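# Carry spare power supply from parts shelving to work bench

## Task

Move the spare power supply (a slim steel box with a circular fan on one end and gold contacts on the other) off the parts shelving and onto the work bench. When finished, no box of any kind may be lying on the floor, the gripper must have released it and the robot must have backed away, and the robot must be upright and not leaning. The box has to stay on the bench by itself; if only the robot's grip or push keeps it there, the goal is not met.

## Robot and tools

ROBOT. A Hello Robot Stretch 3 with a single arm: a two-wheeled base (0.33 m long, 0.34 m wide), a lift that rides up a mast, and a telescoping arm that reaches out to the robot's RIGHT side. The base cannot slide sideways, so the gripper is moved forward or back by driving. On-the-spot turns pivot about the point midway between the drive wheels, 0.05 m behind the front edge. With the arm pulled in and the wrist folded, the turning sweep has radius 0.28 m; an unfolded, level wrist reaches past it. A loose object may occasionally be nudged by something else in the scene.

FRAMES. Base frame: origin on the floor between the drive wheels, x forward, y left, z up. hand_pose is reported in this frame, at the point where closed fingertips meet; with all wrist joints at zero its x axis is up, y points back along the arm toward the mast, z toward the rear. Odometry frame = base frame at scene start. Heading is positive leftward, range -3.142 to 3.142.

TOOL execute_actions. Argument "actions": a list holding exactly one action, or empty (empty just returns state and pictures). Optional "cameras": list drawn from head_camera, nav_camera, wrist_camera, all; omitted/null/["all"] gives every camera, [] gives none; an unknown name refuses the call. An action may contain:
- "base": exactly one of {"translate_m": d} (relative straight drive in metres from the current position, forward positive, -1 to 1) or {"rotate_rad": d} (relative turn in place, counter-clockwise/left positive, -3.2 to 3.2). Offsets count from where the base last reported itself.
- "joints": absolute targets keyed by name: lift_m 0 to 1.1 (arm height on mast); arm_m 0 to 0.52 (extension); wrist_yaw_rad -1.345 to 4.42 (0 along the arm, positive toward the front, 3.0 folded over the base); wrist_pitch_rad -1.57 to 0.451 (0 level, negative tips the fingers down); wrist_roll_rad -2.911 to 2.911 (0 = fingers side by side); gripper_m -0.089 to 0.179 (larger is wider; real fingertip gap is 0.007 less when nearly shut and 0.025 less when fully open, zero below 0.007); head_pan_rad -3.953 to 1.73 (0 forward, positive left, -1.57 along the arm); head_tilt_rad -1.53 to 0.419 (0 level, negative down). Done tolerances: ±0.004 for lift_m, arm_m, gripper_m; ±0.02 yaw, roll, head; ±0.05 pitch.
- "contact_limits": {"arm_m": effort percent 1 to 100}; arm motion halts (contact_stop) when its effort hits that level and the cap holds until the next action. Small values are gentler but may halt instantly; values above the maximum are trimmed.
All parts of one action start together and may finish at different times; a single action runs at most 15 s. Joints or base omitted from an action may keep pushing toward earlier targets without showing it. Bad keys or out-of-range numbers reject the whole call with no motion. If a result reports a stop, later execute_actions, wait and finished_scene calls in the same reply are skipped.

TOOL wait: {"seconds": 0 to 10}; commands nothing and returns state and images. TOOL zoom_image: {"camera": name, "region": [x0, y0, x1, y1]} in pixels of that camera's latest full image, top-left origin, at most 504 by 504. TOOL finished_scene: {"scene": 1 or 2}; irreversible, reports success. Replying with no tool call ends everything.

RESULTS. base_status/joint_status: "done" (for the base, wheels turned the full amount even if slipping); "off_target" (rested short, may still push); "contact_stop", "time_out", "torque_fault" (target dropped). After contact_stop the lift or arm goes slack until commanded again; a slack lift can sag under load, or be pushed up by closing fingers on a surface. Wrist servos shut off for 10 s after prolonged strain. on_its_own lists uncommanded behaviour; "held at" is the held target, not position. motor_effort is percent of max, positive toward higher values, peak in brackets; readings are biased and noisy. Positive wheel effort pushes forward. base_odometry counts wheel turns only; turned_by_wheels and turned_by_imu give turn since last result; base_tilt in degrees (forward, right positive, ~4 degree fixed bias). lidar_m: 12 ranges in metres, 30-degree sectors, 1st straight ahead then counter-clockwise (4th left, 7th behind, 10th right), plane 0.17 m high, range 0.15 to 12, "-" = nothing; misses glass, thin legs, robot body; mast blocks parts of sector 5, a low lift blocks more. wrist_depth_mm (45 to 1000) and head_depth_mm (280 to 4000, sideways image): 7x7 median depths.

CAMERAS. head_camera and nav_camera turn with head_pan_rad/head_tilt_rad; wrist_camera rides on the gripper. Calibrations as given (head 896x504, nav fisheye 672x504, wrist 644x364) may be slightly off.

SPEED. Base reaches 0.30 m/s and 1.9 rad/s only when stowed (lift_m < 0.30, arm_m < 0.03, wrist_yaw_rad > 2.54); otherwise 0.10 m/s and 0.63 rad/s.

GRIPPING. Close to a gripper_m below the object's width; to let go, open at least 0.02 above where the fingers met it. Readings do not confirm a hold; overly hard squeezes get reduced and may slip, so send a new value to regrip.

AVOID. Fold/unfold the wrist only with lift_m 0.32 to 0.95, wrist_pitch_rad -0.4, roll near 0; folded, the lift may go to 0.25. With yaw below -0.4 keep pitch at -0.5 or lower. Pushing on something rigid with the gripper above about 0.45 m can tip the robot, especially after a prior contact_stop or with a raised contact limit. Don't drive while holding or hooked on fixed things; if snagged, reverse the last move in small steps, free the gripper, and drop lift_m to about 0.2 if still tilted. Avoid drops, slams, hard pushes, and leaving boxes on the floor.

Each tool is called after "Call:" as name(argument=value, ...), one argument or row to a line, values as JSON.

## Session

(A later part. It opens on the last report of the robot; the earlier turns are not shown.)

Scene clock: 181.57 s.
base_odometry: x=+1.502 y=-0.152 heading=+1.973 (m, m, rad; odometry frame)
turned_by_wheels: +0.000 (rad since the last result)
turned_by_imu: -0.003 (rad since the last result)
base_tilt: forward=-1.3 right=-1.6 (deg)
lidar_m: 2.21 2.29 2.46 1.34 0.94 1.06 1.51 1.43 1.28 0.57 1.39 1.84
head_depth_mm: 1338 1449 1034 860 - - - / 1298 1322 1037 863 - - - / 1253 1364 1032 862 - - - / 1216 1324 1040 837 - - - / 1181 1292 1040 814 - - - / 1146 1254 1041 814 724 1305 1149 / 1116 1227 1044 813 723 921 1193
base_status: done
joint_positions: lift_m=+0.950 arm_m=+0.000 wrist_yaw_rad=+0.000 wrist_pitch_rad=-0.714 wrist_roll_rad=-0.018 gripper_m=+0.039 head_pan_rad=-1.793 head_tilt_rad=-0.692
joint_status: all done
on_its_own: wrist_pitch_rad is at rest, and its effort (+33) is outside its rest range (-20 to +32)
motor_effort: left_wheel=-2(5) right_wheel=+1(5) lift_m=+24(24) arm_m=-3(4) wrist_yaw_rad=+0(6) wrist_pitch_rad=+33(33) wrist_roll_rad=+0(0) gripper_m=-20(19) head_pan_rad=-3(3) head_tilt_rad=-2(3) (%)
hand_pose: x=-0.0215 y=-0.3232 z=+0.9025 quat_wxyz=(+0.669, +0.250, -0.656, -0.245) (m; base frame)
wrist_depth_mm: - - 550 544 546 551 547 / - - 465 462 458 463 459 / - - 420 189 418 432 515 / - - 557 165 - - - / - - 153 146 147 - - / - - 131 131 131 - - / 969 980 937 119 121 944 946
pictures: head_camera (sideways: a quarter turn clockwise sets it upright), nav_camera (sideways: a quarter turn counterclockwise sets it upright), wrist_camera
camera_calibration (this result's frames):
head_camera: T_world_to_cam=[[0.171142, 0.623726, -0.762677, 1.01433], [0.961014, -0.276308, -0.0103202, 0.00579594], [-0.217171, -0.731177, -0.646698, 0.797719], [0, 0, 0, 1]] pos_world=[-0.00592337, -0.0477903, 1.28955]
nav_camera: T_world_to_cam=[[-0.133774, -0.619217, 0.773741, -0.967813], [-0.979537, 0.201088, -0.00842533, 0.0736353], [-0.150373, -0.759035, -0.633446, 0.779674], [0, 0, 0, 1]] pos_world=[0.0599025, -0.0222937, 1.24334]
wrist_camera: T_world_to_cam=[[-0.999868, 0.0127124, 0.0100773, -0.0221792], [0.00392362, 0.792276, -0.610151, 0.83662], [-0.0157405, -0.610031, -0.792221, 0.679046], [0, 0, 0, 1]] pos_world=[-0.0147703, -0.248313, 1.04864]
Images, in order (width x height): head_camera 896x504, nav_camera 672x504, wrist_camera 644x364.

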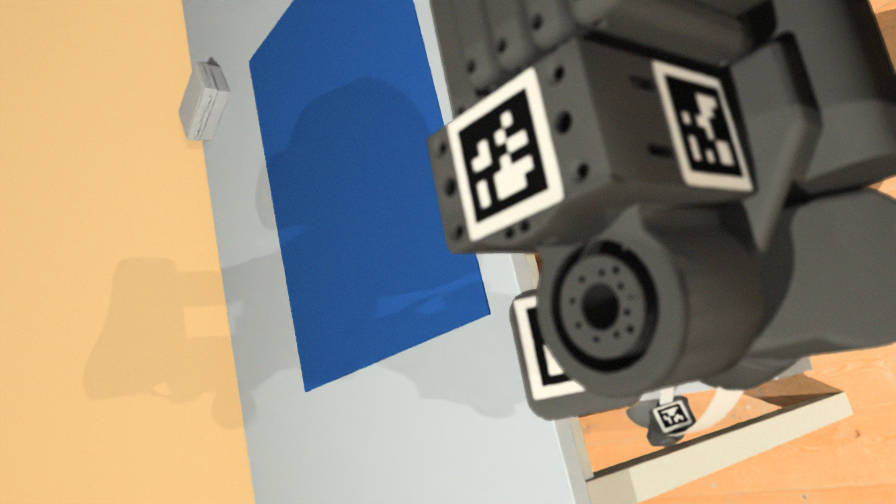

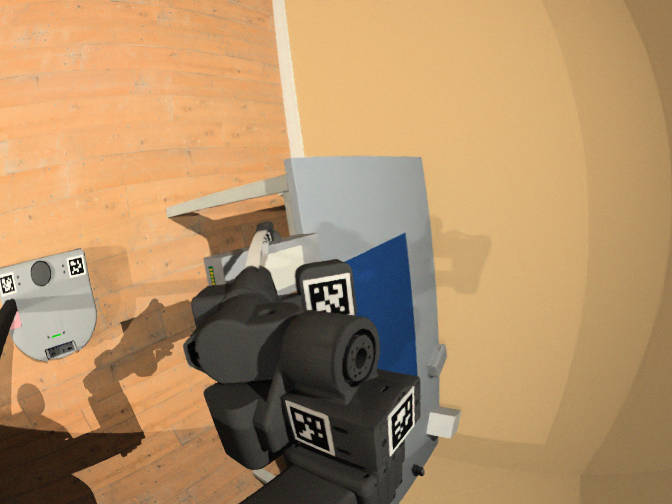

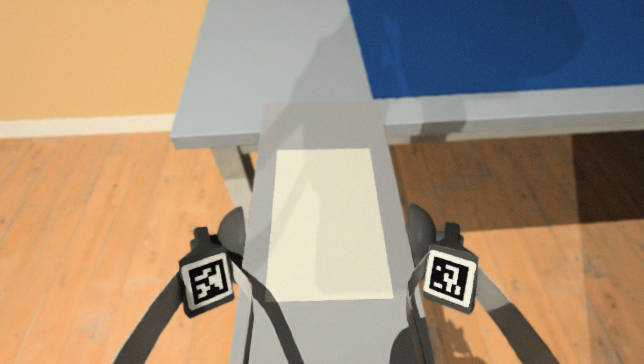

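Call:
execute_actions(
  actions=[
    {"base":{"translate_m":-0.25},"joints":{"arm_m":0.45,"lift_m":0.89}},
  ],
  cameras=[],
)

Call:
execute_actions(
  actions=[
    {"joints":{"lift_m":0.845}},
  ],
  cameras=["wrist_camera"],
)

Scene clock: 189.20 s.
base_odometry: x=+1.600 y=-0.382 heading=+1.973 (m, m, rad; odometry frame)
turned_by_wheels: +0.000 (rad since the last result)
turned_by_imu: -0.002 (rad since the last result)
base_tilt: forward=-1.3 right=-1.5 (deg)
lidar_m: 2.46 2.48 3.40 0.76 0.78 1.04 1.26 1.21 1.30 1.23 0.66 1.86
head_depth_mm: 1354 1289 1038 888 - - - / 1316 1366 1037 857 - 1323 1166 / 1271 1372 1081 - 1577 1373 1194 / 1234 1319 - 785 1575 1368 1190 / 1188 1285 1000 809 1539 1368 1186 / 1151 1231 - 763 1501 1374 1195 / 1120 1222 1038 809 762 1377 1193
base_status: done
joint_positions: lift_m=+0.890 arm_m=+0.450 wrist_yaw_rad=+0.000 wrist_pitch_rad=-0.715 wrist_roll_rad=-0.018 gripper_m=+0.039 head_pan_rad=-1.793 head_tilt_rad=-0.692
joint_status: all done
on_its_own: wrist_pitch_rad is at rest, and its effort (+34) is outside its rest range (-20 to +32)
motor_effort: left_wheel=-1(5) right_wheel=+1(4) lift_m=+24(27) arm_m=+3(4) wrist_yaw_rad=+1(0) wrist_pitch_rad=+34(34) wrist_roll_rad=+0(0) gripper_m=-19(19) head_pan_rad=-3(4) head_tilt_rad=-3(3) (%)
hand_pose: x=-0.0216 y=-0.7722 z=+0.8423 quat_wxyz=(+0.669, +0.250, -0.656, -0.246) (m; base frame)
wrist_depth_mm: 437 432 433 427 426 427 432 / 366 362 361 360 359 359 355 / 320 315 311 189 310 313 311 / 278 276 270 165 270 275 272 / 249 246 153 146 148 246 243 / 222 223 131 131 131 223 223 / 204 204 196 119 121 203 201
pictures: none
No camera images: the call's "cameras" was empty. Leave "cameras" out to get every camera's image.

Scene clock: 190.43 s.
base_odometry: x=+1.600 y=-0.382 heading=+1.973 (m, m, rad; odometry frame)
turned_by_wheels: +0.000 (rad since the last result)
turned_by_imu: +0.000 (rad since the last result)
base_tilt: forward=-1.2 right=-1.5 (deg)
lidar_m: 2.46 2.49 3.40 0.76 0.78 1.04 1.26 1.22 1.30 1.23 0.66 1.86
head_depth_mm: 1355 1294 1038 892 1604 - - / 1309 1372 1035 862 - - 1188 / 1267 1364 1033 847 - 1344 1185 / 1229 1314 1102 766 1572 1371 1195 / 1191 1298 - 811 1547 1370 1190 / 1156 1262 - 772 1500 1370 1195 / 1123 1242 1043 811 760 1375 1197
base_status: not commanded
joint_positions: lift_m=+0.845 arm_m=+0.450 wrist_yaw_rad=+0.000 wrist_pitch_rad=-0.715 wrist_roll_rad=-0.018 gripper_m=+0.039 head_pan_rad=-1.793 head_tilt_rad=-0.692
joint_status: all done
on_its_own: wrist_pitch_rad is at rest, and its effort (+34) is outside its rest range (-20 to +32)
motor_effort: left_wheel=-2(2) right_wheel=+2(1) lift_m=+24(22) arm_m=+3(3) wrist_yaw_rad=+0(1) wrist_pitch_rad=+34(34) wrist_roll_rad=+0(0) gripper_m=-19(19) head_pan_rad=-4(4) head_tilt_rad=-3(3) (%)
hand_pose: x=-0.0216 y=-0.7722 z=+0.7973 quat_wxyz=(+0.669, +0.250, -0.656, -0.246) (m; base frame)
wrist_depth_mm: 346 344 339 342 339 340 332 / 291 290 290 286 287 283 287 / 252 250 249 189 246 248 247 / 221 222 214 164 213 218 219 / 197 197 153 145 147 195 196 / 178 178 131 131 131 178 177 / 163 162 157 119 121 161 161
pictures: wrist_camera
camera_calibration (this result's frames):
wrist_camera: T_world_to_cam=[[-0.999859, 0.0134331, 0.0100915, -0.0149964], [0.00450353, 0.792934, -0.609291, 1.12798], [-0.0161866, -0.609159, -0.792883, 0.323019], [0, 0, 0, 1]] pos_world=[-0.0148456, -0.697446, 0.943538]
Images, in order (width x height): wrist_camera 644x364.

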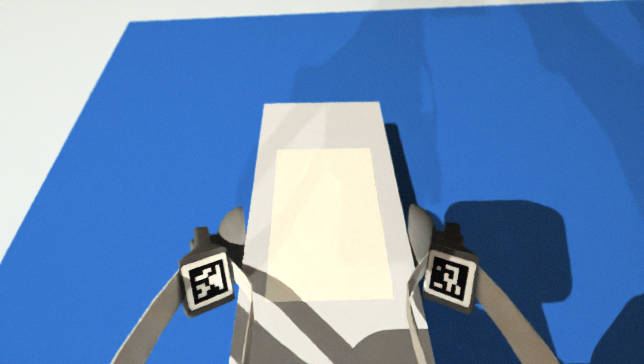

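Call:
execute_actions(
  actions=[
    {"joints":{"lift_m":0.828}},
  ],
  cameras=[],
)

Call:
execute_actions(
  actions=[
    {"joints":{"gripper_m":0.15}},
  ],
  cameras=[],
)

Call:
execute_actions(
  actions=[
    {"joints":{"lift_m":0.92}},
  ],
  cameras=[],
)

Call:
execute_actions(
  actions=[
    {"joints":{"arm_m":0}},
  ],
  cameras=["wrist_camera"],
)

Scene clock: 194.83 s.
base_odometry: x=+1.600 y=-0.382 heading=+1.973 (m, m, rad; odometry frame)
turned_by_wheels: +0.000 (rad since the last result)
turned_by_imu: +0.000 (rad since the last result)
base_tilt: forward=-1.2 right=-1.6 (deg)
lidar_m: 2.47 2.48 3.41 0.76 0.78 1.04 1.26 1.21 1.30 1.23 0.66 1.86
head_depth_mm: 1358 1298 1032 894 1618 1426 - / 1308 1364 1039 861 1695 - 1175 / 1267 1362 1037 836 - 1338 1187 / 1233 1313 1079 - 1578 1371 1189 / 1189 1307 - 813 1529 1375 1189 / 1153 1264 - 782 1507 1379 1185 / 1128 1239 1045 811 766 1376 1191
base_status: not commanded
joint_positions: lift_m=+0.831 arm_m=+0.450 wrist_yaw_rad=+0.000 wrist_pitch_rad=-0.681 wrist_roll_rad=-0.019 gripper_m=+0.039 head_pan_rad=-1.793 head_tilt_rad=-0.692
joint_status: lift_m contact_stop (moved -0.014 of -0.017)
on_its_own: lift_m is slack since a contact_stop, until your next command for it
motor_effort: left_wheel=-2(2) right_wheel=+1(1) lift_m=+21(22) arm_m=+3(3) wrist_yaw_rad=+1(1) wrist_pitch_rad=+16(34) wrist_roll_rad=+0(0) gripper_m=-19(19) head_pan_rad=-3(3) head_tilt_rad=-3(3) (%)
hand_pose: x=-0.0216 y=-0.7785 z=+0.7894 quat_wxyz=(+0.673, +0.238, -0.660, -0.234) (m; base frame)
wrist_depth_mm: 360 357 350 347 346 346 346 / 295 291 291 289 287 287 290 / 252 249 248 189 246 245 244 / 217 217 210 164 209 214 213 / 192 192 153 146 148 190 190 / 172 172 131 131 131 172 170 / 156 156 151 119 121 155 155
pictures: none
No camera images: the call's "cameras" was empty. Leave "cameras" out to get every camera's image.

not run: a stop came earlier in this reply.

not run: a stop came earlier in this reply.

not run: a stop came earlier in this reply.

Call:
execute_actions(
  actions=[
    {"joints":{"gripper_m":0.15}},
  ],
  cameras=[],
)

Call:
execute_actions(
  actions=[
    {"joints":{"lift_m":0.92}},
  ],
  cameras=["wrist_camera"],
)

Call:
execute_actions(
  actions=[
    {"joints":{"arm_m":0.05}},
  ],
  cameras=[],
)

Call:
finished_scene(
  scene=1,
)

Scene clock: 203.33 s.
base_odometry: x=+1.600 y=-0.382 heading=+1.973 (m, m, rad; odometry frame)
turned_by_wheels: +0.000 (rad since the last result)
turned_by_imu: +0.000 (rad since the last result)
base_tilt: forward=-1.2 right=-1.6 (deg)
lidar_m: 2.46 2.49 3.39 0.76 0.78 1.04 1.26 1.21 1.30 1.23 0.66 1.86
head_depth_mm: 1353 1296 1033 898 1626 1427 - / 1303 1365 1039 862 1709 - 1173 / 1265 1360 1036 848 - 1345 1184 / 1226 1309 1083 - 1572 1374 1192 / 1192 1311 - 811 1540 1369 1189 / 1154 1260 - 783 1503 1376 1189 / 1120 1247 1041 799 763 1370 1194
base_status: not commanded
joint_positions: lift_m=+0.831 arm_m=+0.450 wrist_yaw_rad=+0.000 wrist_pitch_rad=-0.668 wrist_roll_rad=-0.019 gripper_m=+0.150 head_pan_rad=-1.793 head_tilt_rad=-0.692
joint_status: all done
on_its_own: lift_m is slack since a contact_stop, until your next command for it
motor_effort: left_wheel=-2(3) right_wheel=+1(1) lift_m=+22(22) arm_m=+3(3) wrist_yaw_rad=+1(1) wrist_pitch_rad=+10(16) wrist_roll_rad=+1(0) gripper_m=+1(81) head_pan_rad=-3(2) head_tilt_rad=-3(3) (%)
hand_pose: x=-0.0216 y=-0.7807 z=+0.7921 quat_wxyz=(+0.674, +0.234, -0.661, -0.230) (m; base frame)
wrist_depth_mm: 371 366 367 368 361 355 356 / 303 297 298 294 294 294 293 / 256 252 251 192 250 251 247 / 220 220 213 167 212 218 217 / 194 199 188 148 184 197 191 / 174 - 166 132 138 - 172 / - 157 151 120 122 156 156
pictures: none
No camera images: the call's "cameras" was empty. Leave "cameras" out to get every camera's image.

Scene clock: 204.97 s.
base_odometry: x=+1.600 y=-0.382 heading=+1.973 (m, m, rad; odometry frame)
turned_by_wheels: +0.000 (rad since the last result)
turned_by_imu: +0.000 (rad since the last result)
base_tilt: forward=-1.3 right=-1.6 (deg)
lidar_m: 2.47 2.48 3.41 0.76 0.78 1.04 1.26 1.22 1.30 1.23 0.66 1.86
head_depth_mm: 1347 1301 1037 878 - - 1168 / 1307 1365 1057 - - 1369 1198 / 1270 1366 - - 1574 1369 1189 / 1227 1325 - 810 1573 1365 1187 / 1192 - 1000 811 1539 1363 1188 / 1150 - 892 786 1503 1371 1188 / 1119 1226 1021 810 760 1380 1190
base_status: not commanded
joint_positions: lift_m=+0.920 arm_m=+0.450 wrist_yaw_rad=+0.000 wrist_pitch_rad=-0.667 wrist_roll_rad=-0.019 gripper_m=+0.150 head_pan_rad=-1.793 head_tilt_rad=-0.692
joint_status: all done
motor_effort: left_wheel=-2(2) right_wheel=+1(1) lift_m=+24(22) arm_m=+3(3) wrist_yaw_rad=+2(0) wrist_pitch_rad=+9(10) wrist_roll_rad=+0(1) gripper_m=+0(0) head_pan_rad=-3(4) head_tilt_rad=-1(1) (%)
hand_pose: x=-0.0216 y=-0.7809 z=+0.8810 quat_wxyz=(+0.674, +0.234, -0.662, -0.230) (m; base frame)
wrist_depth_mm: 601 548 555 553 562 532 500 / 458 457 462 449 455 446 447 / 389 390 386 385 385 383 382 / 337 334 334 332 330 330 332 / 298 303 295 248 294 301 292 / 267 - 264 224 262 - 261 / 244 239 239 201 237 236 237
pictures: wrist_camera
camera_calibration (this result's frames):
wrist_camera: T_world_to_cam=[[-0.999858, 0.0137757, 0.00965992, -0.0150863], [0.00426245, 0.762802, -0.646618, 1.19527], [-0.0162762, -0.646485, -0.762753, 0.328387], [0, 0, 0, 1]] pos_world=[-0.014834, -0.699249, 1.02351]
Images, in order (width x height): wrist_camera 644x364.

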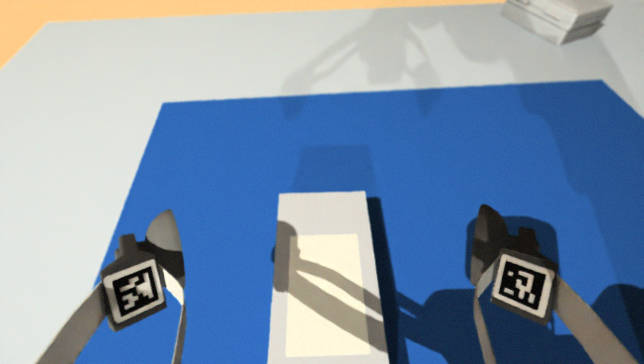

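Scene clock: 209.10 s.
base_odometry: x=+1.600 y=-0.382 heading=+1.973 (m, m, rad; odometry frame)
turned_by_wheels: +0.000 (rad since the last result)
turned_by_imu: +0.000 (rad since the last result)
base_tilt: forward=-1.3 right=-1.5 (deg)
lidar_m: 2.47 2.49 3.41 0.76 0.78 1.04 1.26 1.21 1.30 1.23 0.66 1.86
head_depth_mm: 1348 1302 1041 858 - - 1166 / 1310 1368 1038 878 - - 1189 / 1264 1360 1040 891 - - 1186 / 1230 1325 1041 891 - - 1172 / 1196 1299 1041 838 - - 1166 / 1158 1263 1043 789 1550 1344 1193 / 1121 1240 1041 811 728 1375 1192
base_status: not commanded
joint_positions: lift_m=+0.920 arm_m=+0.050 wrist_yaw_rad=+0.000 wrist_pitch_rad=-0.667 wrist_roll_rad=-0.019 gripper_m=+0.150 head_pan_rad=-1.793 head_tilt_rad=-0.692
joint_status: all done
motor_effort: left_wheel=-2(2) right_wheel=+1(1) lift_m=+24(24) arm_m=-4(4) wrist_yaw_rad=+0(0) wrist_pitch_rad=+9(9) wrist_roll_rad=+0(0) gripper_m=+0(1) head_pan_rad=-2(3) head_tilt_rad=-3(3) (%)
hand_pose: x=-0.0216 y=-0.3818 z=+0.8811 quat_wxyz=(+0.674, +0.234, -0.662, -0.230) (m; base frame)
wrist_depth_mm: 963 557 553 510 545 547 555 / 465 467 458 430 453 454 451 / 392 388 391 388 387 393 400 / 428 441 - - - - - / - 564 - - - - - / - - - - - - - / 935 953 933 963 956 947 947
pictures: none
No camera images: the call's "cameras" was empty. Leave "cameras" out to get every camera's image.

The scene is finished: the task was done.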